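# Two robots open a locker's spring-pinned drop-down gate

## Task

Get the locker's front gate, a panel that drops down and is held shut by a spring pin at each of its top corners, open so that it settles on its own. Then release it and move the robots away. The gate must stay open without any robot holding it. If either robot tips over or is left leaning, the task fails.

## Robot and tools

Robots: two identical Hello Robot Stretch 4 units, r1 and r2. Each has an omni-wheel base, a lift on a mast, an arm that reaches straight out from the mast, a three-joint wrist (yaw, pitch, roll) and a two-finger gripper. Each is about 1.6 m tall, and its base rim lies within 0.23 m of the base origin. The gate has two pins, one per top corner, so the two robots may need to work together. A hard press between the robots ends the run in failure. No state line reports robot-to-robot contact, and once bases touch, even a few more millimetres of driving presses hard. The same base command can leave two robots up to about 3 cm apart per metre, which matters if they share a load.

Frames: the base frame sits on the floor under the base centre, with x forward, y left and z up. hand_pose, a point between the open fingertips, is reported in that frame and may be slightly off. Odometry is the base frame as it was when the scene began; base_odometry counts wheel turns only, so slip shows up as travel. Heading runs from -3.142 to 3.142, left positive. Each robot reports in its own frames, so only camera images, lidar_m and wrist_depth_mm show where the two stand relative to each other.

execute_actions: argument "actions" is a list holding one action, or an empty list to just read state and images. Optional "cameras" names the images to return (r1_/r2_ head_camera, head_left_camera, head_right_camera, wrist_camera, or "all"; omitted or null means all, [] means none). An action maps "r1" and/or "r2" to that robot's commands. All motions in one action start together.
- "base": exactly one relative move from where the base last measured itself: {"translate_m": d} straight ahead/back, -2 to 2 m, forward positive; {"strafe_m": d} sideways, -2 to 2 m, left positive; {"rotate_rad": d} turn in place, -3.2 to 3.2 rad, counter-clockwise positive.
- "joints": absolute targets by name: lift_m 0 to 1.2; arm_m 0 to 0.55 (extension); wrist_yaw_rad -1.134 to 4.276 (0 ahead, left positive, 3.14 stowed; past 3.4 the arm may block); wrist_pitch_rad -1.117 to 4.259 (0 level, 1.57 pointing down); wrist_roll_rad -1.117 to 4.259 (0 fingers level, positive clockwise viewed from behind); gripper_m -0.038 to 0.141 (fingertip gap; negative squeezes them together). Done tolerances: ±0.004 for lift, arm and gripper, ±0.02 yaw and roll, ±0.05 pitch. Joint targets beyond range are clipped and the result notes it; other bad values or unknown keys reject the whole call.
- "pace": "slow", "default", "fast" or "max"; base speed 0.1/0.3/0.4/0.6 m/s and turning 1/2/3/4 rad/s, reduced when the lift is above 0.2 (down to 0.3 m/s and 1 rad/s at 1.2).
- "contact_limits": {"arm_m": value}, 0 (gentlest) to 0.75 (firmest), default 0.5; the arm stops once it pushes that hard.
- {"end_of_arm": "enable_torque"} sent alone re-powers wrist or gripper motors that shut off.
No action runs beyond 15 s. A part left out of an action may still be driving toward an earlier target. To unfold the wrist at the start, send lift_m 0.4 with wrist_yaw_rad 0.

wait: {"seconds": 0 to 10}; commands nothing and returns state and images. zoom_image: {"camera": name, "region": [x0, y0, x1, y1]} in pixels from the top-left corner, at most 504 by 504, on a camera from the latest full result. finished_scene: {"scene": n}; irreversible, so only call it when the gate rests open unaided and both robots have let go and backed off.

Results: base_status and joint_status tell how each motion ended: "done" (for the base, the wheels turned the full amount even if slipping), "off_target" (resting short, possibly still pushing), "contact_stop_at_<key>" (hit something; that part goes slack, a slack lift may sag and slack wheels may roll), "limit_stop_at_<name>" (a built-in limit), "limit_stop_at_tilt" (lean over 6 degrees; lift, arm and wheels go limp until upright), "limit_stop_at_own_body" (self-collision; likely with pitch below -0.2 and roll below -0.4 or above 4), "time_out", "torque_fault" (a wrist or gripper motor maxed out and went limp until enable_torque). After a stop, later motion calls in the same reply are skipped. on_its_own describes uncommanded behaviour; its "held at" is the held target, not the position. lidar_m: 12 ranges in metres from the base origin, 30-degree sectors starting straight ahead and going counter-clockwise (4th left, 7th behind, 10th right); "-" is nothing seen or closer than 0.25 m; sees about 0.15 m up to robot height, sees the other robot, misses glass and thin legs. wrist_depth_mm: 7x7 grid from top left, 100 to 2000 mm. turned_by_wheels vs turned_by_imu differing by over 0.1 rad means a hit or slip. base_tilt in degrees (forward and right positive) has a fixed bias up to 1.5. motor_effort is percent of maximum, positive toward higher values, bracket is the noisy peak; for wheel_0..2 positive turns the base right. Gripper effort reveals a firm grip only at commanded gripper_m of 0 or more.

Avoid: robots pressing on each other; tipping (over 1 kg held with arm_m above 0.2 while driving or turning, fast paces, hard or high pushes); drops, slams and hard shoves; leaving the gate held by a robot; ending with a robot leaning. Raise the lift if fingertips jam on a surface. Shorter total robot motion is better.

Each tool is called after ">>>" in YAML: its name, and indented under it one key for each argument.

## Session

>>> execute_actions:
  actions: []

Scene clock: 0.00 s.
r1.base_odometry: x=+0.000 y=+0.000 heading=+0.000 (m, m, rad; r1's odometry frame)
r1.turned_by_wheels: +0.000 (rad since the last result)
r1.turned_by_imu: +0.000 (rad since the last result)
r1.base_tilt: forward=-0.4 right=-0.1 (deg)
r1.lidar_m: 1.20 1.56 3.28 3.38 2.61 2.61 2.28 1.57 1.48 1.53 1.23 1.16
r1.base_status: not commanded
r1.joint_positions: lift_m=+0.256 arm_m=+0.001 wrist_yaw_rad=+3.094 wrist_pitch_rad=-0.006 wrist_roll_rad=-0.012 gripper_m=+0.057
r1.joint_status: not commanded
r1.motor_effort: lift_m=+19 arm_m=-1 wrist_yaw_rad=-1 wrist_pitch_rad=-8 wrist_roll_rad=-1 gripper_m=-4 wheel_0=+0 wheel_1=+0 wheel_2=+0 (%)
r1.hand_pose: x=-0.1124 y=+0.1011 z=+0.4360 quat_wxyz=(+0.024, +0.003, -0.006, +1.000) (m; r1's base frame)
r1.wrist_depth_mm: - 139 - - - - - / - 139 - - - - - / - 127 203 - - - - / 108 140 282 - - - - / 222 1808 - - - - - / 1430 1618 214 1499 211 1430 1366 / 1078 1078 976 111 991 904 991
r2.base_odometry: x=+0.000 y=+0.000 heading=+0.000 (m, m, rad; r2's odometry frame)
r2.turned_by_wheels: +0.000 (rad since the last result)
r2.turned_by_imu: +0.000 (rad since the last result)
r2.base_tilt: forward=+1.0 right=+0.3 (deg)
r2.lidar_m: 1.54 1.24 1.23 1.38 1.60 1.61 1.80 2.88 3.48 3.89 2.35 2.92
r2.base_status: not commanded
r2.joint_positions: lift_m=+0.173 arm_m=-0.001 wrist_yaw_rad=+3.070 wrist_pitch_rad=-0.002 wrist_roll_rad=+0.002 gripper_m=+0.057
r2.joint_status: not commanded
r2.motor_effort: lift_m=+21 arm_m=+0 wrist_yaw_rad=-1 wrist_pitch_rad=-8 wrist_roll_rad=+1 gripper_m=-4 wheel_0=+0 wheel_1=+0 wheel_2=+0 (%)
r2.hand_pose: x=-0.1115 y=+0.1078 z=+0.3514 quat_wxyz=(+0.036, +0.001, +0.001, +0.999) (m; r2's base frame)
r2.wrist_depth_mm: - 138 - - 1756 1499 1366 / - 132 - - 1708 1537 1366 / 106 138 239 - 1756 1576 1366 / 129 139 - - 1808 1576 1430 / - - - - 1756 1537 1397 / 1308 1366 195 1464 197 1464 1308 / 904 866 931 140 960 917 1008
pictures: r1_head_camera, r1_head_left_camera, r1_head_right_camera, r1_wrist_camera, r2_head_camera, r2_head_left_camera, r2_head_right_camera, r2_wrist_camera
Images, in order (width x height): r1_head_camera 420x560, r1_head_left_camera 420x672, r1_head_right_camera 420x672, r1_wrist_camera 616x392, r2_head_camera 420x560, r2_head_left_camera 420x672, r2_head_right_camera 420x672, r2_wrist_camera 616x392.

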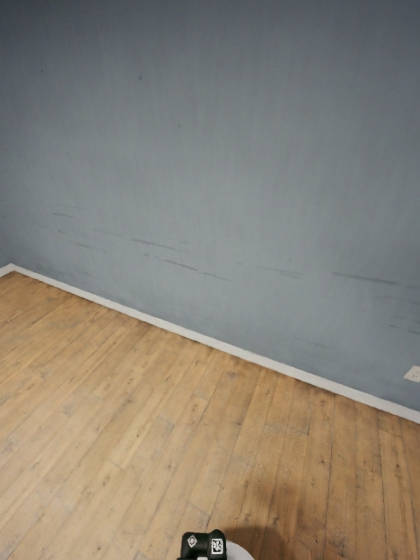

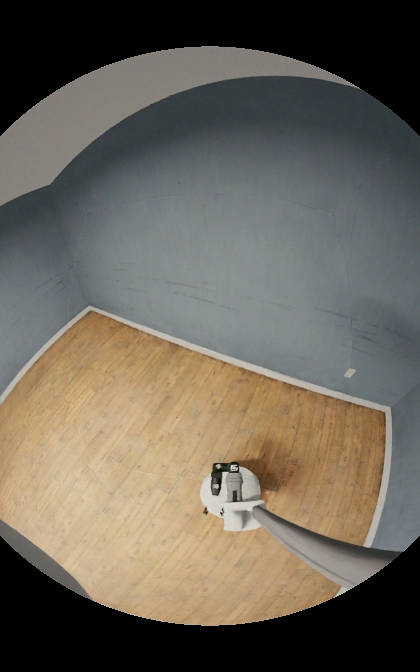

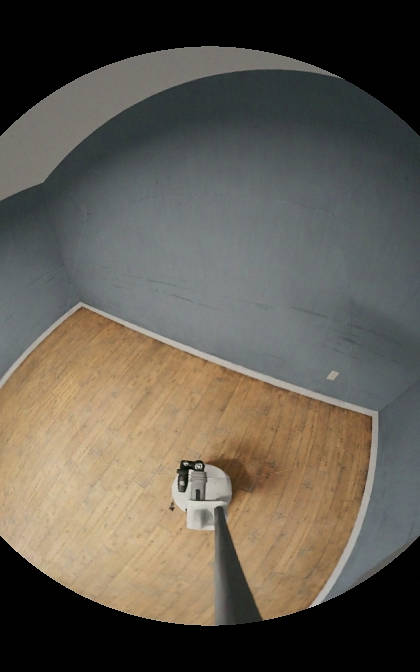

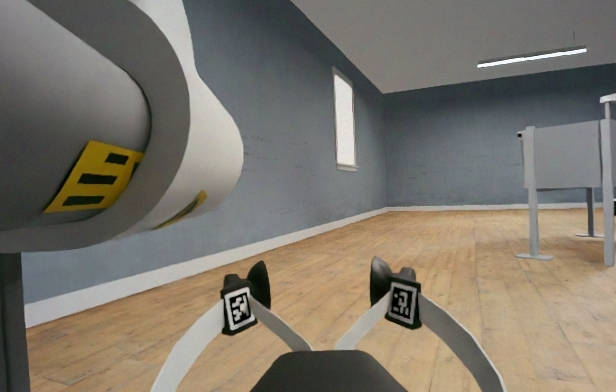

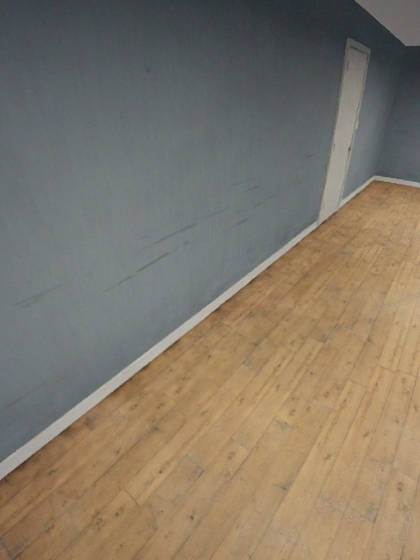

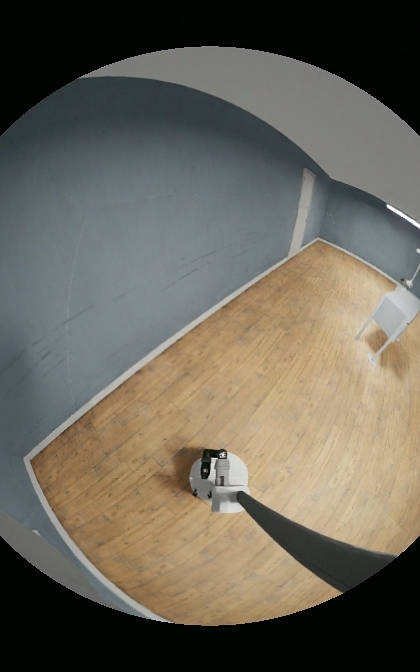

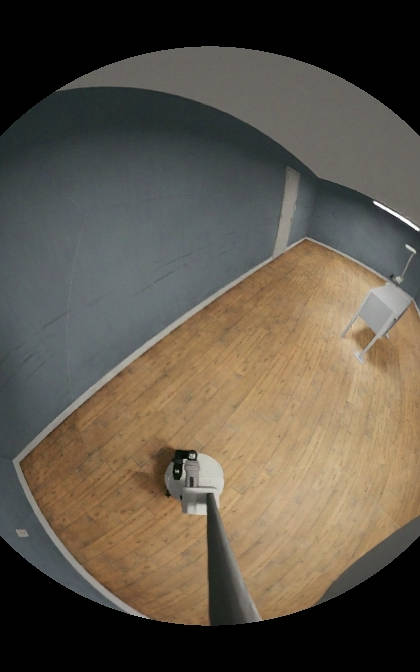

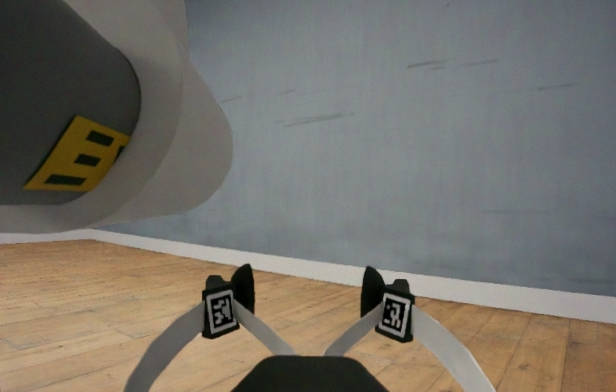

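>>> execute_actions:
  actions:
    - {"r1":{"base":{"rotate_rad":2.6},"joints":{"lift_m":0.68,"wrist_yaw_rad":0,"gripper_m":0.07}},"r2":{"base":{"rotate_rad":-1.0},"joints":{"lift_m":0.68,"wrist_yaw_rad":0,"gripper_m":0.07}}}
  cameras: ["r1_head_camera","r1_wrist_camera","r2_head_camera","r2_wrist_camera"]

Scene clock: 7.07 s.
r1.base_odometry: x=+0.000 y=+0.000 heading=+2.600 (m, m, rad; r1's odometry frame)
r1.turned_by_wheels: +2.600 (rad since the last result)
r1.turned_by_imu: +2.559 (rad since the last result)
r1.base_tilt: forward=-0.2 right=+0.0 (deg)
r1.lidar_m: 2.60 2.34 1.59 1.47 1.50 1.27 1.16 1.19 1.53 3.29 3.35 2.98
r1.base_status: done
r1.joint_positions: lift_m=+0.680 arm_m=+0.001 wrist_yaw_rad=+0.000 wrist_pitch_rad=-0.006 wrist_roll_rad=-0.012 gripper_m=+0.070
r1.joint_status: all done
r1.motor_effort: lift_m=+23(22) arm_m=-1(1) wrist_yaw_rad=-3(9) wrist_pitch_rad=-8(8) wrist_roll_rad=-1(1) gripper_m=-2(2) wheel_0=+1(5) wheel_1=+2(7) wheel_2=+2(4) (%)
r1.hand_pose: x=+0.4601 y=-0.0873 z=+0.8596 quat_wxyz=(+1.000, -0.006, -0.003, +0.000) (m; r1's base frame)
r1.wrist_depth_mm: - - - - - - - / - - - - - - - / - - - - - - - / - - - - - - - / - - - - - - - / - - 198 - 196 - - / - 1921 1808 111 1808 1661 1756
r2.base_odometry: x=+0.000 y=+0.000 heading=-0.999 (m, m, rad; r2's odometry frame)
r2.turned_by_wheels: -0.999 (rad since the last result)
r2.turned_by_imu: -1.003 (rad since the last result)
r2.base_tilt: forward=+0.9 right=+0.3 (deg)
r2.lidar_m: 2.32 2.67 1.46 1.23 1.23 1.45 1.55 1.57 1.83 3.02 3.48 3.98
r2.base_status: done
r2.joint_positions: lift_m=+0.680 arm_m=-0.001 wrist_yaw_rad=+0.001 wrist_pitch_rad=-0.002 wrist_roll_rad=+0.002 gripper_m=+0.070
r2.joint_status: all done
r2.motor_effort: lift_m=+24(28) arm_m=+0(1) wrist_yaw_rad=-3(6) wrist_pitch_rad=-8(8) wrist_roll_rad=+2(1) gripper_m=-1(3) wheel_0=+3(7) wheel_1=+2(7) wheel_2=+4(10) (%)
r2.hand_pose: x=+0.4585 y=-0.0873 z=+0.8585 quat_wxyz=(+1.000, +0.001, -0.001, +0.000) (m; r2's base frame)
r2.wrist_depth_mm: - - - - - - - / - - - - - - - / - - - - - - - / - - - - - - - / - - - - - - - / - - 194 - 198 - - / - 1983 - 140 - - -
pictures: r1_head_camera, r1_wrist_camera, r2_head_camera, r2_wrist_camera
Images, in order (width x height): r1_head_camera 420x560, r1_wrist_camera 616x392, r2_head_camera 420x560, r2_wrist_camera 616x392.

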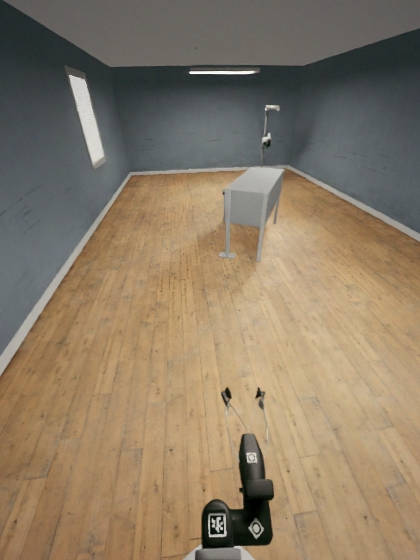

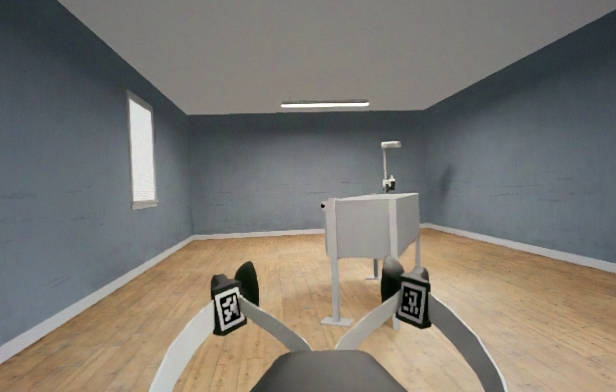

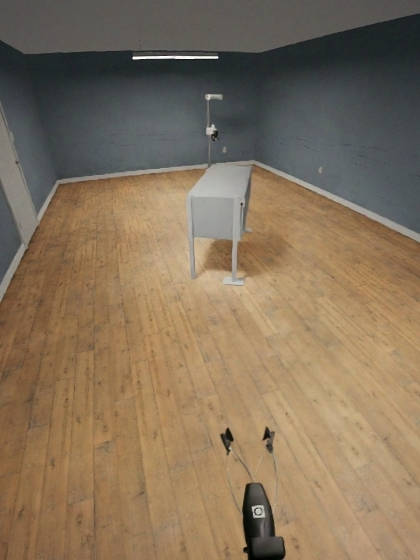

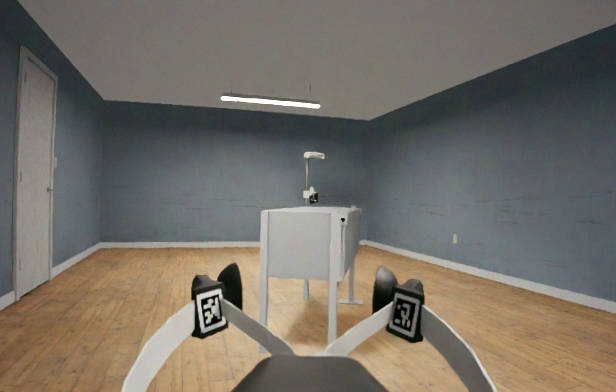

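>>> execute_actions:
  actions:
    - {"r1":{"base":{"rotate_rad":-0.36}},"r2":{"base":{"rotate_rad":-0.19}}}
  cameras: []

>>> execute_actions:
  actions:
    - {"r1":{"base":{"strafe_m":0.8}},"r2":{"base":{"strafe_m":0.27}}}
  cameras: []

>>> execute_actions:
  actions:
    - {"r1":{"base":{"translate_m":1.3}},"r2":{"base":{"translate_m":1.2}}}
  cameras: ["r1_head_camera","r1_wrist_camera","r2_head_camera","r2_wrist_camera"]

Scene clock: 18.93 s.
r1.base_odometry: x=+0.000 y=+0.000 heading=+2.240 (m, m, rad; r1's odometry frame)
r1.turned_by_wheels: -0.360 (rad since the last result)
r1.turned_by_imu: -0.354 (rad since the last result)
r1.base_tilt: forward=-0.3 right=-0.1 (deg)
r1.lidar_m: 2.60 2.69 1.98 1.51 1.47 1.57 1.20 1.15 1.24 1.79 3.28 3.50
r1.base_status: done
r1.joint_positions: lift_m=+0.680 arm_m=+0.001 wrist_yaw_rad=+0.000 wrist_pitch_rad=-0.006 wrist_roll_rad=-0.012 gripper_m=+0.070
r1.joint_status: not commanded
r1.motor_effort: lift_m=+22(23) arm_m=-1(1) wrist_yaw_rad=-1(2) wrist_pitch_rad=-8(8) wrist_roll_rad=-2(1) gripper_m=-2(1) wheel_0=+1(6) wheel_1=+0(6) wheel_2=+1(9) (%)
r1.hand_pose: x=+0.4601 y=-0.0874 z=+0.8596 quat_wxyz=(+1.000, -0.006, -0.003, +0.000) (m; r1's base frame)
r1.wrist_depth_mm: - - - - - - - / - - - - - - - / - - - - - - - / - - - - - - - / - - - - - - - / - - 198 - 195 - - / - 1921 1863 111 1863 1661 1808
r2.base_odometry: x=+0.000 y=+0.000 heading=-1.189 (m, m, rad; r2's odometry frame)
r2.turned_by_wheels: -0.190 (rad since the last result)
r2.turned_by_imu: -0.189 (rad since the last result)
r2.base_tilt: forward=+1.0 right=+0.3 (deg)
r2.lidar_m: 2.32 4.23 1.70 1.29 1.22 1.30 1.66 1.55 1.67 2.35 3.46 3.63
r2.base_status: done
r2.joint_positions: lift_m=+0.680 arm_m=-0.001 wrist_yaw_rad=+0.000 wrist_pitch_rad=-0.002 wrist_roll_rad=+0.002 gripper_m=+0.070
r2.joint_status: not commanded
r2.motor_effort: lift_m=+24(24) arm_m=+0(1) wrist_yaw_rad=-2(2) wrist_pitch_rad=-8(8) wrist_roll_rad=+1(2) gripper_m=-3(2) wheel_0=+2(4) wheel_1=+1(9) wheel_2=+3(9) (%)
r2.hand_pose: x=+0.4585 y=-0.0873 z=+0.8585 quat_wxyz=(+1.000, +0.001, -0.001, +0.000) (m; r2's base frame)
r2.wrist_depth_mm: - - - - - - - / - - - - - - - / - - - - - - - / - - - - - - - / - - - - - - - / - - 194 - 198 - - / - - - 140 - - -
pictures: none
No camera images: the call's "cameras" was empty. Leave "cameras" out to get every camera's image.

Scene clock: 22.93 s.
r1.base_odometry: x=-0.627 y=-0.497 heading=+2.241 (m, m, rad; r1's odometry frame)
r1.turned_by_wheels: +0.000 (rad since the last result)
r1.turned_by_imu: +0.000 (rad since the last result)
r1.base_tilt: forward=-0.2 right=+0.0 (deg)
r1.lidar_m: 2.58 2.36 1.01 0.77 0.75 0.81 1.19 1.50 1.62 2.33 3.99 4.24
r1.base_status: done
r1.joint_positions: lift_m=+0.680 arm_m=+0.001 wrist_yaw_rad=+0.000 wrist_pitch_rad=-0.006 wrist_roll_rad=-0.012 gripper_m=+0.070
r1.joint_status: not commanded
r1.motor_effort: lift_m=+22(22) arm_m=-1(1) wrist_yaw_rad=-3(2) wrist_pitch_rad=-8(8) wrist_roll_rad=-1(2) gripper_m=-1(2) wheel_0=+1(7) wheel_1=+1(9) wheel_2=+1(4) (%)
r1.hand_pose: x=+0.4601 y=-0.0874 z=+0.8597 quat_wxyz=(+1.000, -0.006, -0.003, +0.000) (m; r1's base frame)
r1.wrist_depth_mm: - - - - - - - / - - - - - - - / - - - - - - - / - - - - - - - / - - - - - - - / - - 198 - 196 - - / - 1983 1808 111 1808 1661 1756
r2.base_odometry: x=+0.251 y=+0.101 heading=-1.189 (m, m, rad; r2's odometry frame)
r2.turned_by_wheels: +0.000 (rad since the last result)
r2.turned_by_imu: +0.002 (rad since the last result)
r2.base_tilt: forward=+0.9 right=+0.3 (deg)
r2.lidar_m: 2.35 3.45 1.41 1.03 1.00 1.06 1.53 1.70 1.80 2.58 3.71 3.90
r2.base_status: done
r2.joint_positions: lift_m=+0.680 arm_m=-0.001 wrist_yaw_rad=+0.000 wrist_pitch_rad=-0.002 wrist_roll_rad=+0.002 gripper_m=+0.070
r2.joint_status: not commanded
r2.motor_effort: lift_m=+24(24) arm_m=+0(1) wrist_yaw_rad=-2(2) wrist_pitch_rad=-8(8) wrist_roll_rad=+1(1) gripper_m=-2(2) wheel_0=-2(11) wheel_1=-1(11) wheel_2=+0(1) (%)
r2.hand_pose: x=+0.4585 y=-0.0873 z=+0.8585 quat_wxyz=(+1.000, +0.001, -0.001, +0.000) (m; r2's base frame)
r2.wrist_depth_mm: - - - - - - - / - - - - - - - / - - - - - - - / - - - - - - - / - - - - - - - / - - 194 - 199 - - / - 1983 - 140 - - -
pictures: none
No camera images: the call's "cameras" was empty. Leave "cameras" out to get every camera's image.

Scene clock: 28.77 s.
r1.base_odometry: x=-1.434 y=+0.523 heading=+2.241 (m, m, rad; r1's odometry frame)
r1.turned_by_wheels: +0.000 (rad since the last result)
r1.turned_by_imu: -0.003 (rad since the last result)
r1.base_tilt: forward=-0.2 right=+0.0 (deg)
r1.lidar_m: 1.29 4.14 1.77 1.36 1.31 1.40 2.05 2.68 2.84 3.51 3.40 1.36
r1.base_status: done
r1.joint_positions: lift_m=+0.680 arm_m=+0.001 wrist_yaw_rad=+0.000 wrist_pitch_rad=-0.006 wrist_roll_rad=-0.012 gripper_m=+0.070
r1.joint_status: not commanded
r1.motor_effort: lift_m=+22(22) arm_m=-1(1) wrist_yaw_rad=-2(2) wrist_pitch_rad=-8(8) wrist_roll_rad=-1(1) gripper_m=-1(3) wheel_0=-2(2) wheel_1=+0(5) wheel_2=+2(6) (%)
r1.hand_pose: x=+0.4601 y=-0.0874 z=+0.8597 quat_wxyz=(+1.000, -0.006, -0.003, +0.000) (m; r1's base frame)
r1.wrist_depth_mm: - - - - - - - / - - - - - - - / - - - - - - - / - - - - - - - / - - - 1078 1078 - - / - - 198 1078 195 - - / - 1921 1863 111 1756 1618 1756
r2.base_odometry: x=+0.698 y=-1.013 heading=-1.189 (m, m, rad; r2's odometry frame)
r2.turned_by_wheels: +0.000 (rad since the last result)
r2.turned_by_imu: +0.001 (rad since the last result)
r2.base_tilt: forward=+0.9 right=+0.2 (deg)
r2.lidar_m: 1.14 1.20 2.14 1.60 1.57 1.67 2.40 2.76 2.93 3.24 3.12 3.32
r2.base_status: done
r2.joint_positions: lift_m=+0.680 arm_m=-0.001 wrist_yaw_rad=+0.000 wrist_pitch_rad=-0.002 wrist_roll_rad=+0.002 gripper_m=+0.070
r2.joint_status: not commanded
r2.motor_effort: lift_m=+23(24) arm_m=-1(1) wrist_yaw_rad=-1(2) wrist_pitch_rad=-8(7) wrist_roll_rad=+2(1) gripper_m=-4(0) wheel_0=+1(4) wheel_1=+1(6) wheel_2=-3(12) (%)
r2.hand_pose: x=+0.4585 y=-0.0874 z=+0.8585 quat_wxyz=(+1.000, +0.001, -0.001, +0.000) (m; r2's base frame)
r2.wrist_depth_mm: - - - - - - - / - - - - - - - / - - - - - - - / - - - - - - - / - 976 960 991 - - - / - 976 195 - 199 - - / - 960 976 140 - - -
pictures: r1_head_camera, r1_wrist_camera, r2_head_camera, r2_wrist_camera
Images, in order (width x height): r1_head_camera 420x560, r1_wrist_camera 616x392, r2_head_camera 420x560, r2_wrist_camera 616x392.

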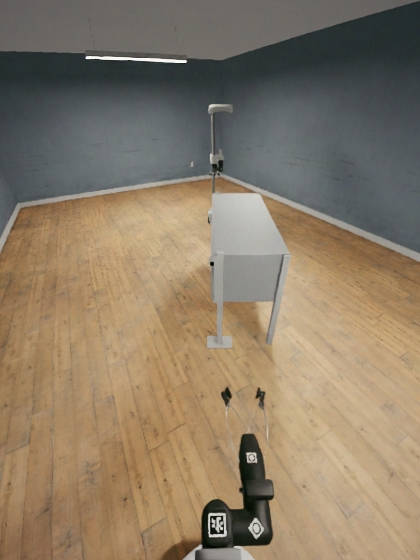

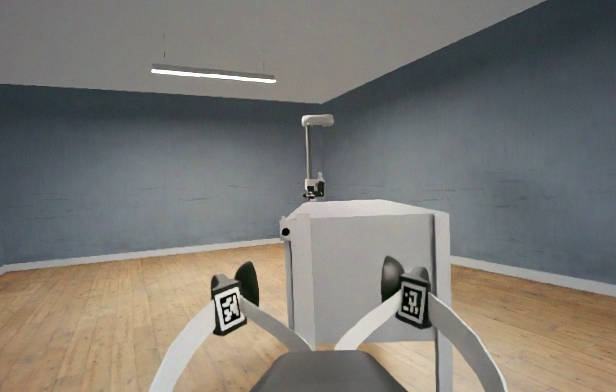

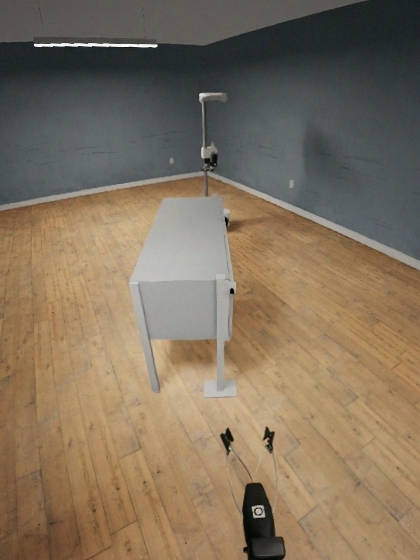

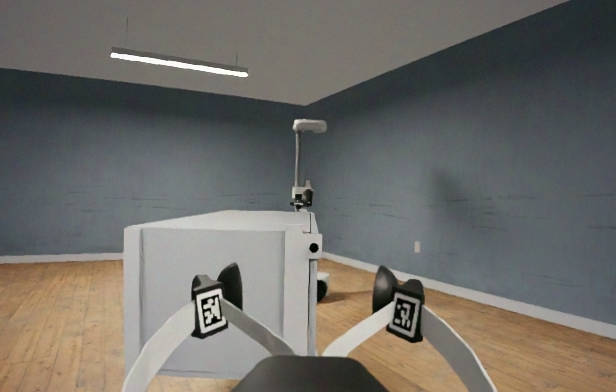

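>>> execute_actions:
  actions:
    - {"r1":{"base":{"strafe_m":0.068},"joints":{"lift_m":0.62,"gripper_m":0.04}},"r2":{"base":{"strafe_m":-0.01},"joints":{"lift_m":0.62,"gripper_m":0.04}}}
  cameras: []

>>> execute_actions:
  actions:
    - {"r1":{"base":{"translate_m":0.4},"joints":{"arm_m":0.33}},"r2":{"base":{"translate_m":0.27},"joints":{"arm_m":0.35}}}
  cameras: ["r1_wrist_camera","r2_wrist_camera"]

Scene clock: 37.10 s.
r1.base_odometry: x=-1.488 y=+0.480 heading=+2.241 (m, m, rad; r1's odometry frame)
r1.turned_by_wheels: +0.000 (rad since the last result)
r1.turned_by_imu: +0.000 (rad since the last result)
r1.base_tilt: forward=-0.2 right=-0.1 (deg)
r1.lidar_m: 1.27 3.92 1.72 1.30 1.26 1.32 1.91 2.71 2.86 3.57 3.44 1.37
r1.base_status: done
r1.joint_positions: lift_m=+0.620 arm_m=+0.001 wrist_yaw_rad=+0.000 wrist_pitch_rad=-0.006 wrist_roll_rad=-0.012 gripper_m=+0.040
r1.joint_status: all done
r1.motor_effort: lift_m=+16(16) arm_m=-1(1) wrist_yaw_rad=-1(1) wrist_pitch_rad=-8(8) wrist_roll_rad=-1(1) gripper_m=-7(7) wheel_0=+2(7) wheel_1=-1(8) wheel_2=+1(0) (%)
r1.hand_pose: x=+0.4601 y=-0.0874 z=+0.8002 quat_wxyz=(+1.000, -0.006, -0.003, +0.000) (m; r1's base frame)
r1.wrist_depth_mm: - - - - - - - / - - - - - - - / - - - - - - - / - - - - 1078 - - / - - - 1078 1060 - - / - - - 1078 192 - - / 1808 1808 1661 111 1708 1499 1661
r2.base_odometry: x=+0.689 y=-1.016 heading=-1.189 (m, m, rad; r2's odometry frame)
r2.turned_by_wheels: +0.000 (rad since the last result)
r2.turned_by_imu: +0.001 (rad since the last result)
r2.base_tilt: forward=+1.0 right=+0.3 (deg)
r2.lidar_m: 1.12 1.19 2.17 1.63 1.58 1.69 2.39 2.77 2.91 3.24 3.08 3.32
r2.base_status: done
r2.joint_positions: lift_m=+0.620 arm_m=-0.001 wrist_yaw_rad=+0.000 wrist_pitch_rad=-0.002 wrist_roll_rad=+0.002 gripper_m=+0.040
r2.joint_status: all done
r2.motor_effort: lift_m=+17(23) arm_m=+0(1) wrist_yaw_rad=-2(2) wrist_pitch_rad=-8(8) wrist_roll_rad=+1(0) gripper_m=-4(4) wheel_0=+1(7) wheel_1=-1(8) wheel_2=+0(2) (%)
r2.hand_pose: x=+0.4585 y=-0.0874 z=+0.7991 quat_wxyz=(+1.000, +0.001, -0.001, +0.000) (m; r2's base frame)
r2.wrist_depth_mm: - - - - - - - / - - - - - - - / - - - - - - - / - - - - - - - / - 960 976 976 - - - / - 976 194 960 196 - - / 1983 1366 960 142 - 1983 -
pictures: none
No camera images: the call's "cameras" was empty. Leave "cameras" out to get every camera's image.

Scene clock: 39.93 s.
r1.base_odometry: x=-1.736 y=+0.794 heading=+2.241 (m, m, rad; r1's odometry frame)
r1.turned_by_wheels: +0.000 (rad since the last result)
r1.turned_by_imu: -0.001 (rad since the last result)
r1.base_tilt: forward=-0.2 right=-0.1 (deg)
r1.lidar_m: 0.90 4.54 1.93 1.47 1.43 1.53 2.22 3.06 3.23 3.42 3.27 0.95
r1.base_status: done
r1.joint_positions: lift_m=+0.620 arm_m=+0.329 wrist_yaw_rad=+0.000 wrist_pitch_rad=-0.006 wrist_roll_rad=-0.012 gripper_m=+0.040
r1.joint_status: all done
r1.motor_effort: lift_m=+16(16) arm_m=+6(6) wrist_yaw_rad=-1(2) wrist_pitch_rad=-8(8) wrist_roll_rad=-1(1) gripper_m=-3(4) wheel_0=-1(2) wheel_1=-1(4) wheel_2=+1(11) (%)
r1.hand_pose: x=+0.7882 y=-0.0874 z=+0.8002 quat_wxyz=(+1.000, -0.006, -0.003, +0.000) (m; r1's base frame)
r1.wrist_depth_mm: - - - - - - - / - - - - - - - / - - - - - - - / - - - - 788 647 554 / - - - 351 366 364 362 / - - - 351 192 366 362 / 1808 1808 1661 111 370 366 364
r2.base_odometry: x=+0.789 y=-1.267 heading=-1.189 (m, m, rad; r2's odometry frame)
r2.turned_by_wheels: +0.000 (rad since the last result)
r2.turned_by_imu: +0.001 (rad since the last result)
r2.base_tilt: forward=+1.0 right=+0.3 (deg)
r2.lidar_m: 0.89 0.93 2.36 1.77 1.72 1.80 2.55 3.01 3.17 3.09 2.96 3.16
r2.base_status: done
r2.joint_positions: lift_m=+0.620 arm_m=+0.349 wrist_yaw_rad=+0.000 wrist_pitch_rad=-0.002 wrist_roll_rad=+0.002 gripper_m=+0.040
r2.joint_status: all done
r2.motor_effort: lift_m=+17(16) arm_m=+6(6) wrist_yaw_rad=-1(0) wrist_pitch_rad=-7(7) wrist_roll_rad=+2(1) gripper_m=-2(4) wheel_0=+2(4) wheel_1=+2(6) wheel_2=-3(12) (%)
r2.hand_pose: x=+0.8083 y=-0.0874 z=+0.7991 quat_wxyz=(+1.000, +0.001, -0.001, +0.000) (m; r2's base frame)
r2.wrist_depth_mm: - - - - - - - / - - - - - - - / - - - - - - - / - - - - - - - / 343 343 342 324 - - - / 345 343 193 324 196 - - / 343 343 324 142 1983 1983 -
pictures: r1_wrist_camera, r2_wrist_camera
Images, in order (width x height): r1_wrist_camera 616x392, r2_wrist_camera 616x392.

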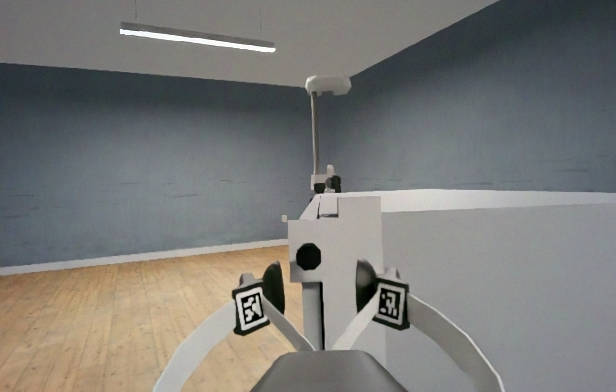

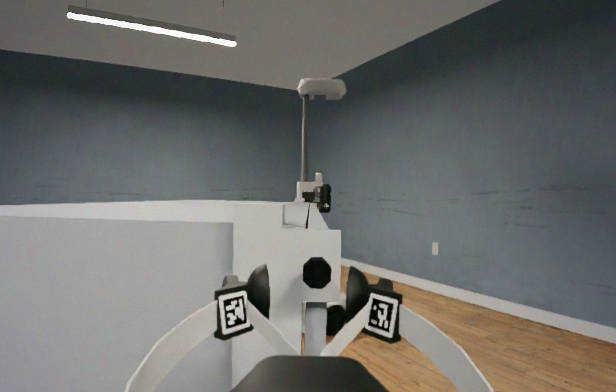

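>>> execute_actions:
  actions:
    - {"r1":{"base":{"strafe_m":0.012},"joints":{"lift_m":0.626,"gripper_m":0.032}},"r2":{"joints":{"gripper_m":0.036,"arm_m":0.4}}}
  cameras: []

>>> execute_actions:
  actions:
    - {"r1":{"joints":{"arm_m":0.47},"contact_limits":{"arm_m":0.2}},"r2":{"joints":{"arm_m":0.47},"contact_limits":{"arm_m":0.2}}}
  cameras: ["r1_wrist_camera","r2_wrist_camera"]

Scene clock: 47.00 s.
r1.base_odometry: x=-1.746 y=+0.786 heading=+2.240 (m, m, rad; r1's odometry frame)
r1.turned_by_wheels: +0.000 (rad since the last result)
r1.turned_by_imu: +0.000 (rad since the last result)
r1.base_tilt: forward=-0.2 right=-0.1 (deg)
r1.lidar_m: 0.93 4.49 1.94 1.46 1.42 1.51 2.21 3.07 3.25 3.40 3.31 0.98
r1.base_status: done
r1.joint_positions: lift_m=+0.626 arm_m=+0.329 wrist_yaw_rad=+0.000 wrist_pitch_rad=-0.006 wrist_roll_rad=-0.012 gripper_m=+0.032
r1.joint_status: all done
r1.motor_effort: lift_m=+22(23) arm_m=+6(6) wrist_yaw_rad=-2(2) wrist_pitch_rad=-8(8) wrist_roll_rad=-1(1) gripper_m=-2(4) wheel_0=-1(6) wheel_1=-1(7) wheel_2=+0(5) (%)
r1.hand_pose: x=+0.7882 y=-0.0874 z=+0.8056 quat_wxyz=(+1.000, -0.006, -0.003, +0.000) (m; r1's base frame)
r1.wrist_depth_mm: - - - - - - - / - - - - - - - / - - - - - - - / - - - - 1025 768 661 / - - - 351 366 364 364 / - - - 353 191 366 364 / 1808 1808 1708 111 362 366 364
r2.base_odometry: x=+0.789 y=-1.267 heading=-1.189 (m, m, rad; r2's odometry frame)
r2.turned_by_wheels: +0.000 (rad since the last result)
r2.turned_by_imu: +0.001 (rad since the last result)
r2.base_tilt: forward=+0.9 right=+0.3 (deg)
r2.lidar_m: 0.88 0.92 2.37 1.79 1.71 1.83 2.58 3.01 3.17 3.08 2.98 3.16
r2.base_status: not commanded
r2.joint_positions: lift_m=+0.620 arm_m=+0.399 wrist_yaw_rad=+0.000 wrist_pitch_rad=-0.002 wrist_roll_rad=+0.002 gripper_m=+0.036
r2.joint_status: all done
r2.motor_effort: lift_m=+17(17) arm_m=+6(8) wrist_yaw_rad=-1(1) wrist_pitch_rad=-7(7) wrist_roll_rad=+2(1) gripper_m=-2(2) wheel_0=+2(2) wheel_1=+2(2) wheel_2=-3(3) (%)
r2.hand_pose: x=+0.8583 y=-0.0874 z=+0.7991 quat_wxyz=(+1.000, +0.001, -0.001, +0.000) (m; r2's base frame)
r2.wrist_depth_mm: - - - - - - - / - - - - - - - / - - - - - - - / - - - - - - - / 293 291 293 274 - - - / 293 293 193 273 196 - - / 294 294 274 142 1808 - -
pictures: none
No camera images: the call's "cameras" was empty. Leave "cameras" out to get every camera's image.

Scene clock: 48.43 s.
r1.base_odometry: x=-1.745 y=+0.786 heading=+2.240 (m, m, rad; r1's odometry frame)
r1.turned_by_wheels: +0.000 (rad since the last result)
r1.turned_by_imu: +0.000 (rad since the last result)
r1.base_tilt: forward=-0.3 right=-0.2 (deg)
r1.lidar_m: 0.91 4.51 1.93 1.47 1.43 1.51 2.19 3.06 3.25 3.43 3.28 0.96
r1.base_status: not commanded
r1.joint_positions: lift_m=+0.626 arm_m=+0.445 wrist_yaw_rad=-0.007 wrist_pitch_rad=-0.006 wrist_roll_rad=-0.012 gripper_m=+0.032
r1.joint_status: arm_m contact_stop (moved +0.116 of +0.141)
r1.on_its_own: arm_m is slack since a contact_stop (your +0.470 is given up); wrist_yaw_rad is at rest, and its effort (+20) is outside its rest range (-13 to +13)
r1.motor_effort: lift_m=+23(22) arm_m=+0(16) wrist_yaw_rad=+20(45) wrist_pitch_rad=-7(8) wrist_roll_rad=-1(2) gripper_m=-2(5) wheel_0=+0(1) wheel_1=+0(1) wheel_2=-7(11) (%)
r1.contact_limits: arm_m 0.2
r1.hand_pose: x=+0.9038 y=-0.0896 z=+0.8057 quat_wxyz=(+1.000, -0.006, -0.003, -0.004) (m; r1's base frame)
r1.wrist_depth_mm: - - - - - - - / - - - - - - - / - - - - - - - / - - - - 1008 768 661 / - - - 239 236 252 251 / - - - 210 190 254 252 / 1808 1808 1661 111 237 254 254
r2.base_odometry: x=+0.789 y=-1.267 heading=-1.189 (m, m, rad; r2's odometry frame)
r2.turned_by_wheels: +0.000 (rad since the last result)
r2.turned_by_imu: +0.002 (rad since the last result)
r2.base_tilt: forward=+0.9 right=+0.3 (deg)
r2.lidar_m: 0.88 0.94 2.34 1.77 1.72 1.80 2.58 2.99 3.17 3.07 2.96 3.18
r2.base_status: not commanded
r2.joint_positions: lift_m=+0.620 arm_m=+0.431 wrist_yaw_rad=-0.002 wrist_pitch_rad=-0.002 wrist_roll_rad=+0.002 gripper_m=+0.036
r2.joint_status: arm_m contact_stop (moved +0.032 of +0.071)
r2.on_its_own: arm_m is slack since a contact_stop (your +0.470 is given up)
r2.motor_effort: lift_m=+17(17) arm_m=+0(20) wrist_yaw_rad=+5(37) wrist_pitch_rad=-8(8) wrist_roll_rad=+1(2) gripper_m=-2(5) wheel_0=+1(3) wheel_1=+0(3) wheel_2=-3(10) (%)
r2.contact_limits: arm_m 0.2
r2.hand_pose: x=+0.8904 y=-0.0880 z=+0.7990 quat_wxyz=(+1.000, +0.001, -0.001, -0.001) (m; r2's base frame)
r2.wrist_depth_mm: - - - - - - - / - - - - - - - / - - - - - - - / - - - - - - - / 260 262 242 241 - - - / 260 260 192 208 195 - - / 262 262 241 142 1921 1921 -
pictures: r1_wrist_camera, r2_wrist_camera
Images, in order (width x height): r1_wrist_camera 616x392, r2_wrist_camera 616x392.

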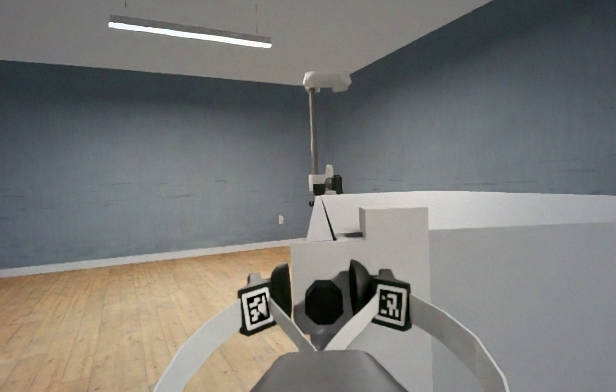

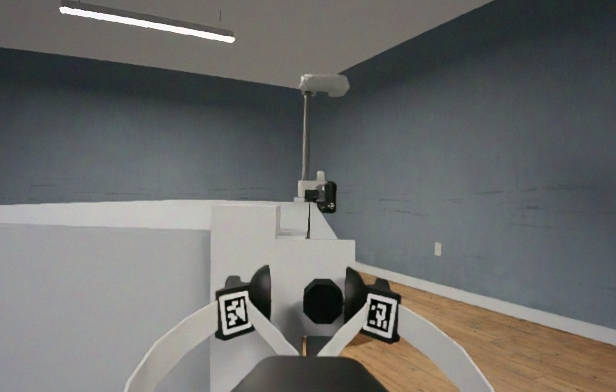

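Good. Close, following forward slightly, then pull.

>>> execute_actions:
  actions:
    - {"r1":{"joints":{"arm_m":0.449,"gripper_m":-0.03}},"r2":{"joints":{"arm_m":0.434,"gripper_m":-0.03},"base":{"strafe_m":-0.005}}}
  cameras: ["r1_wrist_camera","r2_wrist_camera"]

>>> execute_actions:
  actions:
    - {"r1":{"joints":{"arm_m":0.415},"pace":"slow"},"r2":{"joints":{"arm_m":0.4},"pace":"slow"}}
  cameras: ["r1_wrist_camera","r2_wrist_camera","r1_head_camera"]

Scene clock: 53.97 s.
r1.base_odometry: x=-1.746 y=+0.787 heading=+2.240 (m, m, rad; r1's odometry frame)
r1.turned_by_wheels: +0.000 (rad since the last result)
r1.turned_by_imu: +0.000 (rad since the last result)
r1.base_tilt: forward=-0.1 right=-0.2 (deg)
r1.lidar_m: 0.91 4.49 1.93 1.46 1.43 1.51 2.22 3.06 3.25 3.40 3.30 0.96
r1.base_status: not commanded
r1.joint_positions: lift_m=+0.626 arm_m=+0.449 wrist_yaw_rad=+0.007 wrist_pitch_rad=-0.006 wrist_roll_rad=-0.012 gripper_m=-0.029
r1.joint_status: all done
r1.on_its_own: wrist_yaw_rad is at rest, and its effort (-23) is outside its rest range (-13 to +13)
r1.motor_effort: lift_m=+22(22) arm_m=-1(11) wrist_yaw_rad=-23(25) wrist_pitch_rad=-8(9) wrist_roll_rad=-1(1) gripper_m=-32(34) wheel_0=-6(5) wheel_1=-3(3) wheel_2=+5(7) (%)
r1.hand_pose: x=+0.9092 y=-0.0854 z=+0.8055 quat_wxyz=(+1.000, -0.006, -0.003, +0.003) (m; r1's base frame)
r1.wrist_depth_mm: - - - - - - - / - - - - - - - / - - - - - - - / - - - - 1025 778 683 / - - - 309 228 245 243 / - - 193 199 180 245 244 / 1808 1708 1661 111 230 246 244
r2.base_odometry: x=+0.785 y=-1.269 heading=-1.189 (m, m, rad; r2's odometry frame)
r2.turned_by_wheels: +0.000 (rad since the last result)
r2.turned_by_imu: +0.001 (rad since the last result)
r2.base_tilt: forward=+1.0 right=+0.3 (deg)
r2.lidar_m: 0.86 0.94 2.37 1.78 1.71 1.82 2.59 3.01 3.18 3.07 2.96 3.17
r2.base_status: done
r2.joint_positions: lift_m=+0.620 arm_m=+0.434 wrist_yaw_rad=+0.002 wrist_pitch_rad=-0.002 wrist_roll_rad=+0.002 gripper_m=-0.029
r2.joint_status: all done
r2.motor_effort: lift_m=+16(17) arm_m=+2(13) wrist_yaw_rad=-6(5) wrist_pitch_rad=-9(9) wrist_roll_rad=+2(1) gripper_m=-23(25) wheel_0=+0(8) wheel_1=+1(8) wheel_2=-1(2) (%)
r2.hand_pose: x=+0.8933 y=-0.0870 z=+0.7990 quat_wxyz=(+1.000, +0.001, -0.001, +0.001) (m; r2's base frame)
r2.wrist_depth_mm: - - - - - - - / - - - - - - - / - - - - - - - / - - - - - - - / 258 258 239 238 - - - / 258 258 182 200 184 - - / 258 257 238 238 1863 152 -
pictures: r1_wrist_camera, r2_wrist_camera
Images, in order (width x height): r1_wrist_camera 616x392, r2_wrist_camera 616x392.

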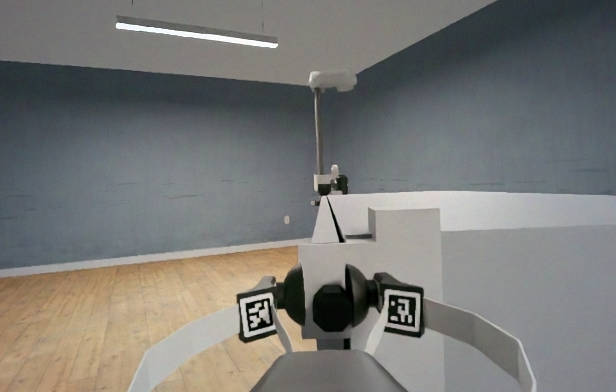

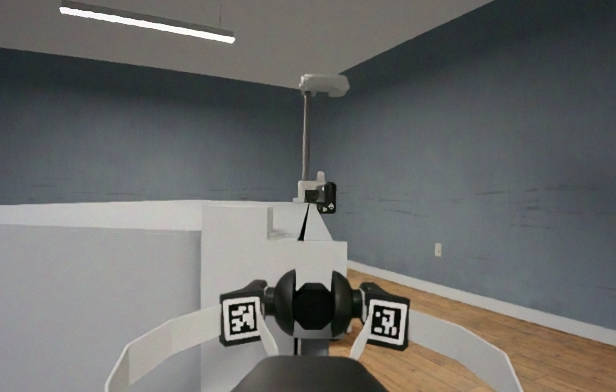

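Scene clock: 55.43 s.
r1.base_odometry: x=-1.746 y=+0.787 heading=+2.240 (m, m, rad; r1's odometry frame)
r1.turned_by_wheels: +0.000 (rad since the last result)
r1.turned_by_imu: +0.000 (rad since the last result)
r1.base_tilt: forward=-0.3 right=-0.1 (deg)
r1.lidar_m: 0.91 4.52 1.93 1.47 1.43 1.53 2.22 3.06 3.25 3.40 3.29 0.95
r1.base_status: not commanded
r1.joint_positions: lift_m=+0.626 arm_m=+0.417 wrist_yaw_rad=+0.001 wrist_pitch_rad=-0.007 wrist_roll_rad=-0.012 gripper_m=-0.029
r1.joint_status: all done
r1.motor_effort: lift_m=+23(23) arm_m=-11(11) wrist_yaw_rad=-3(22) wrist_pitch_rad=-6(9) wrist_roll_rad=-1(1) gripper_m=-28(35) wheel_0=-7(7) wheel_1=-5(5) wheel_2=+3(5) (%)
r1.hand_pose: x=+0.8763 y=-0.0872 z=+0.8058 quat_wxyz=(+1.000, -0.006, -0.003, +0.000) (m; r1's base frame)
r1.wrist_depth_mm: - - - - - - - / - - - - - - - / - - - - - - - / - - - - 1078 820 723 / - - - 265 263 278 277 / - - 732 204 181 279 277 / 1863 517 609 111 264 279 278
r2.base_odometry: x=+0.785 y=-1.269 heading=-1.189 (m, m, rad; r2's odometry frame)
r2.turned_by_wheels: +0.000 (rad since the last result)
r2.turned_by_imu: +0.001 (rad since the last result)
r2.base_tilt: forward=+0.9 right=+0.3 (deg)
r2.lidar_m: 0.88 0.95 2.37 1.77 1.72 1.81 2.59 3.00 3.17 3.07 2.97 0.95
r2.base_status: not commanded
r2.joint_positions: lift_m=+0.620 arm_m=+0.401 wrist_yaw_rad=+0.000 wrist_pitch_rad=-0.002 wrist_roll_rad=+0.002 gripper_m=-0.030
r2.joint_status: all done
r2.motor_effort: lift_m=+17(17) arm_m=-6(9) wrist_yaw_rad=-2(7) wrist_pitch_rad=-8(8) wrist_roll_rad=+2(2) gripper_m=-15(23) wheel_0=+0(0) wheel_1=+1(1) wheel_2=-1(0) (%)
r2.hand_pose: x=+0.8605 y=-0.0873 z=+0.7990 quat_wxyz=(+1.000, +0.001, -0.001, +0.000) (m; r2's base frame)
r2.wrist_depth_mm: - - - - - - - / - - - - - - - / - - - - - - - / - - - - - - - / 293 293 271 270 - - - / 291 291 182 200 809 - - / 293 291 272 148 654 525 -
pictures: r1_head_camera, r1_wrist_camera, r2_wrist_camera
Images, in order (width x height): r1_head_camera 420x560, r1_wrist_camera 616x392, r2_wrist_camera 616x392.

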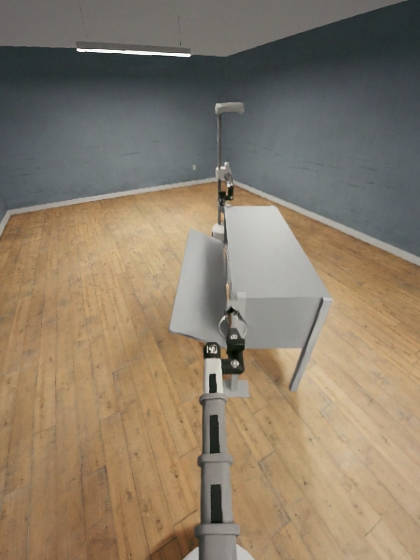

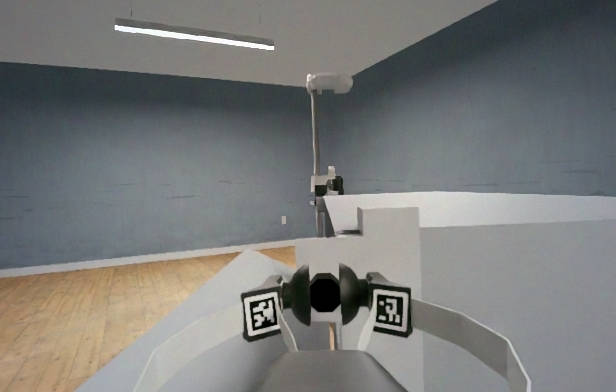

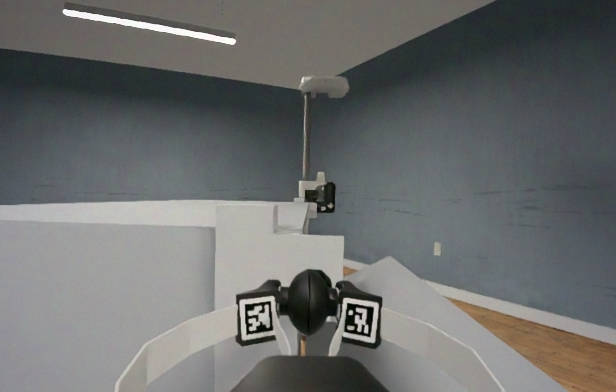

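>>> execute_actions:
  actions:
    - {"r1":{"joints":{"gripper_m":0.06,"arm_m":0.1},"pace":"fast"},"r2":{"joints":{"gripper_m":0.06,"arm_m":0.1},"pace":"fast"}}
  cameras: ["r1_head_camera"]

>>> wait:
  seconds: 3

>>> finished_scene:
  scene: 2

Scene clock: 61.53 s.
r1.base_odometry: x=-1.746 y=+0.786 heading=+2.241 (m, m, rad; r1's odometry frame)
r1.turned_by_wheels: +0.001 (rad since the last result)
r1.turned_by_imu: +0.001 (rad since the last result)
r1.base_tilt: forward=-0.3 right=-0.1 (deg)
r1.lidar_m: 0.91 4.49 1.91 1.46 1.43 1.52 2.21 3.06 3.25 3.41 3.29 0.97
r1.base_status: not commanded
r1.joint_positions: lift_m=+0.626 arm_m=+0.101 wrist_yaw_rad=+0.000 wrist_pitch_rad=-0.006 wrist_roll_rad=-0.012 gripper_m=+0.060
r1.joint_status: all done
r1.motor_effort: lift_m=+22(22) arm_m=-7(13) wrist_yaw_rad=-1(5) wrist_pitch_rad=-8(8) wrist_roll_rad=-1(1) gripper_m=-4(30) wheel_0=-1(7) wheel_1=-1(5) wheel_2=+0(2) (%)
r1.hand_pose: x=+0.5606 y=-0.0875 z=+0.8056 quat_wxyz=(+1.000, -0.006, -0.003, +0.000) (m; r1's base frame)
r1.wrist_depth_mm: - - - - - - - / - - - - - - - / - - - - - - - / - - - - 1060 798 699 / - - - - 591 585 580 / - - 201 - 198 591 580 / 1863 1808 1661 111 597 591 585
r2.base_odometry: x=+0.785 y=-1.269 heading=-1.189 (m, m, rad; r2's odometry frame)
r2.turned_by_wheels: +0.000 (rad since the last result)
r2.turned_by_imu: +0.001 (rad since the last result)
r2.base_tilt: forward=+1.0 right=+0.3 (deg)
r2.lidar_m: 0.88 0.94 2.39 1.77 1.71 1.83 2.56 3.00 3.15 3.04 2.96 3.17
r2.base_status: not commanded
r2.joint_positions: lift_m=+0.620 arm_m=+0.101 wrist_yaw_rad=+0.000 wrist_pitch_rad=-0.002 wrist_roll_rad=+0.002 gripper_m=+0.060
r2.joint_status: all done
r2.motor_effort: lift_m=+17(17) arm_m=-6(8) wrist_yaw_rad=-1(2) wrist_pitch_rad=-8(8) wrist_roll_rad=+1(1) gripper_m=-3(15) wheel_0=-1(0) wheel_1=+0(1) wheel_2=-1(0) (%)
r2.hand_pose: x=+0.5605 y=-0.0875 z=+0.7990 quat_wxyz=(+1.000, +0.001, -0.001, +0.000) (m; r2's base frame)
r2.wrist_depth_mm: - - - - - - - / - - - - - - - / - - - - - - - / - - - - - - - / 591 597 597 574 - - - / 597 597 195 1863 195 - - / 597 597 591 140 1983 1983 -
pictures: r1_head_camera
Images, in order (width x height): r1_head_camera 420x560.

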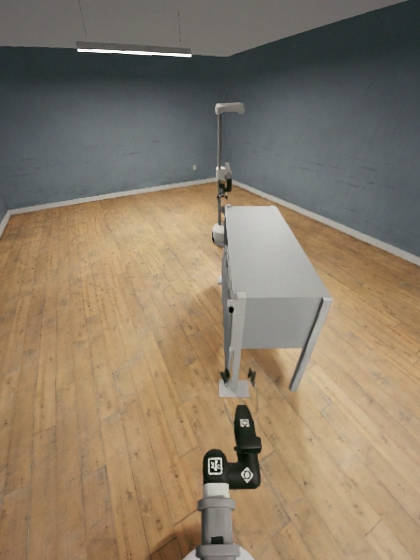

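Scene clock: 64.53 s.
r1.base_odometry: x=-1.746 y=+0.786 heading=+2.241 (m, m, rad; r1's odometry frame)
r1.turned_by_wheels: +0.000 (rad since the last result)
r1.turned_by_imu: +0.000 (rad since the last result)
r1.base_tilt: forward=-0.4 right=-0.1 (deg)
r1.lidar_m: 0.91 4.50 1.91 1.45 1.43 1.52 2.21 3.07 3.27 3.41 3.30 0.96
r1.base_status: not commanded
r1.joint_positions: lift_m=+0.626 arm_m=+0.101 wrist_yaw_rad=+0.000 wrist_pitch_rad=-0.006 wrist_roll_rad=-0.012 gripper_m=+0.060
r1.joint_status: all done
r1.motor_effort: lift_m=+22(22) arm_m=-7(13) wrist_yaw_rad=-1(5) wrist_pitch_rad=-8(8) wrist_roll_rad=-1(1) gripper_m=-3(30) wheel_0=+0(7) wheel_1=-1(5) wheel_2=+0(2) (%)
r1.hand_pose: x=+0.5606 y=-0.0875 z=+0.8056 quat_wxyz=(+1.000, -0.006, -0.003, +0.000) (m; r1's base frame)
r1.wrist_depth_mm: - - - - - - - / - - - - - - - / - - - - - - - / - - - - 1042 798 691 / - - - - 591 591 585 / - - 201 - 198 591 580 / 1863 1808 1708 111 597 585 580
r2.base_odometry: x=+0.785 y=-1.269 heading=-1.189 (m, m, rad; r2's odometry frame)
r2.turned_by_wheels: +0.000 (rad since the last result)
r2.turned_by_imu: +0.001 (rad since the last result)
r2.base_tilt: forward=+1.0 right=+0.3 (deg)
r2.lidar_m: 0.85 0.94 2.37 1.74 1.71 1.82 2.56 3.00 3.16 3.09 2.96 3.20
r2.base_status: not commanded
r2.joint_positions: lift_m=+0.620 arm_m=+0.101 wrist_yaw_rad=+0.000 wrist_pitch_rad=-0.002 wrist_roll_rad=+0.002 gripper_m=+0.060
r2.joint_status: all done
r2.motor_effort: lift_m=+17(17) arm_m=-6(8) wrist_yaw_rad=-1(2) wrist_pitch_rad=-8(8) wrist_roll_rad=+1(1) gripper_m=-2(15) wheel_0=-1(0) wheel_1=+0(1) wheel_2=-1(0) (%)
r2.hand_pose: x=+0.5605 y=-0.0875 z=+0.7990 quat_wxyz=(+1.000, +0.001, -0.001, +0.000) (m; r2's base frame)
r2.wrist_depth_mm: - - - - - - - / - - - - - - - / - - - - - - - / - - - - - - - / 585 591 591 574 - - - / 597 597 195 1863 196 - - / 597 597 591 140 - 1863 -
wait: 3.00 s; at rest by 0.27 s
pictures: r1_head_camera, r1_head_left_camera, r1_head_right_camera, r1_wrist_camera, r2_head_camera, r2_head_left_camera, r2_head_right_camera, r2_wrist_camera
Images, in order (width x height): r1_head_camera 420x560, r1_head_left_camera 420x672, r1_head_right_camera 420x672, r1_wrist_camera 616x392, r2_head_camera 420x560, r2_head_left_camera 420x672, r2_head_right_camera 420x672, r2_wrist_camera 616x392.

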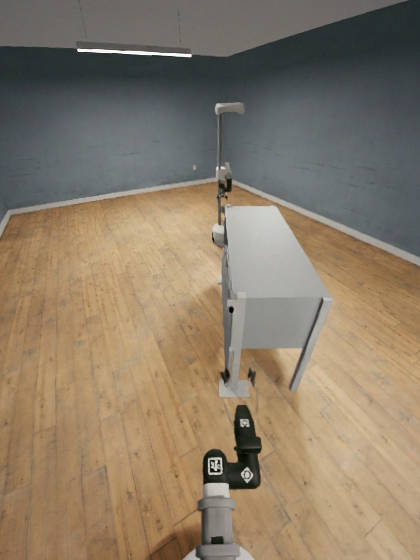

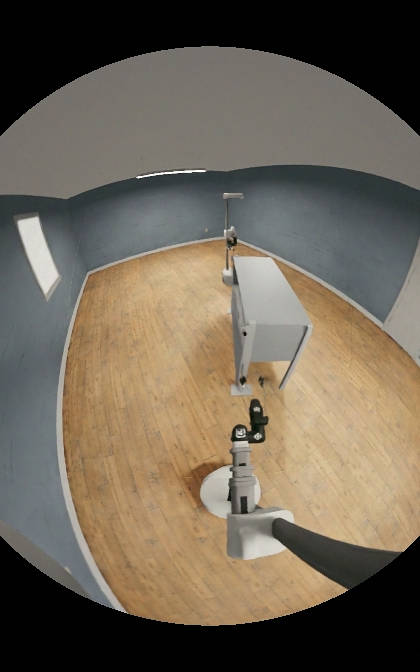

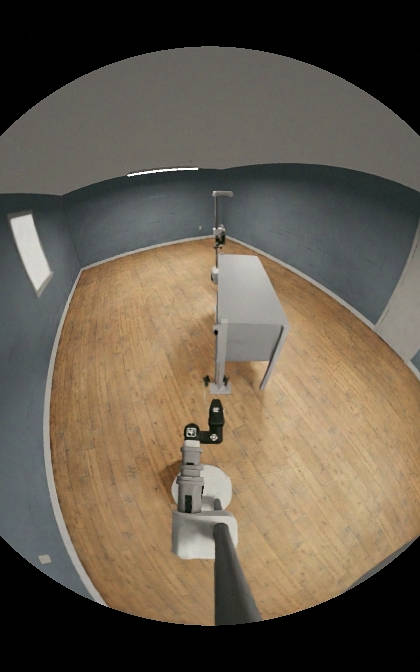

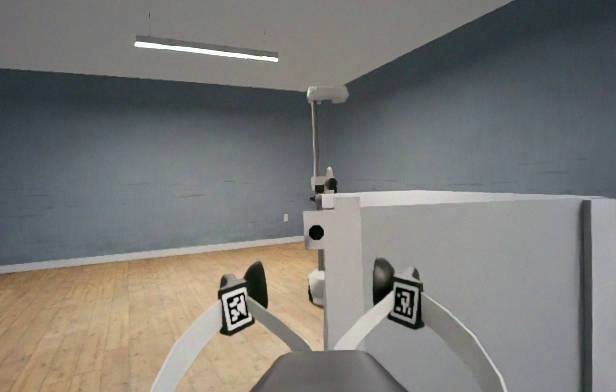

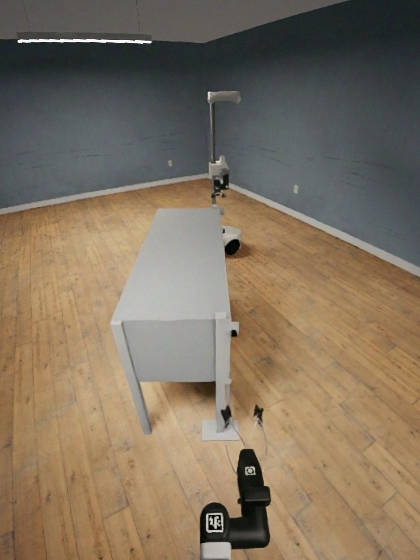

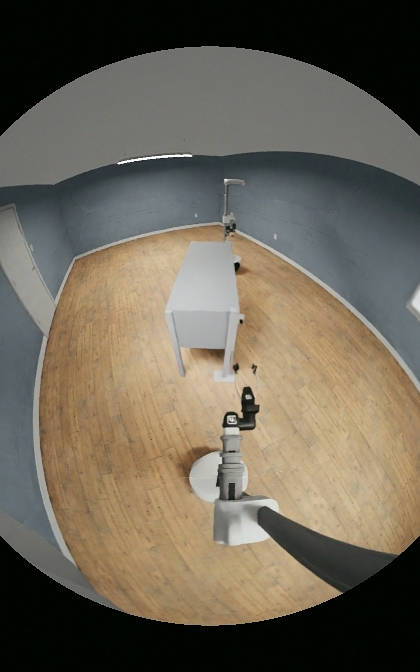

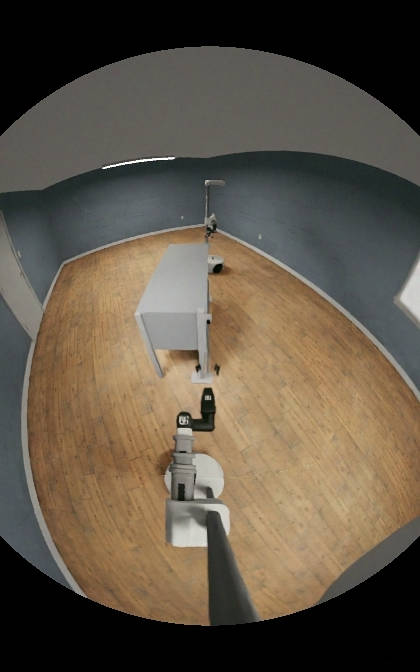

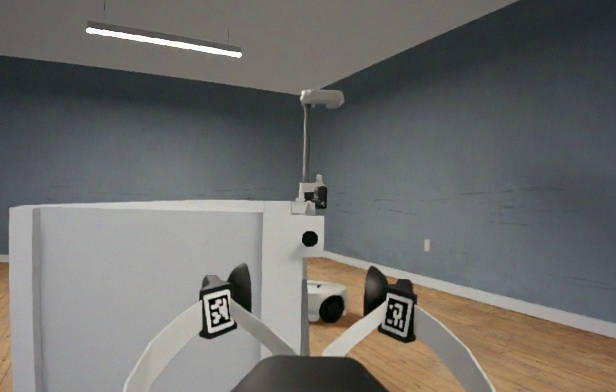

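The scene is finished: the task was done.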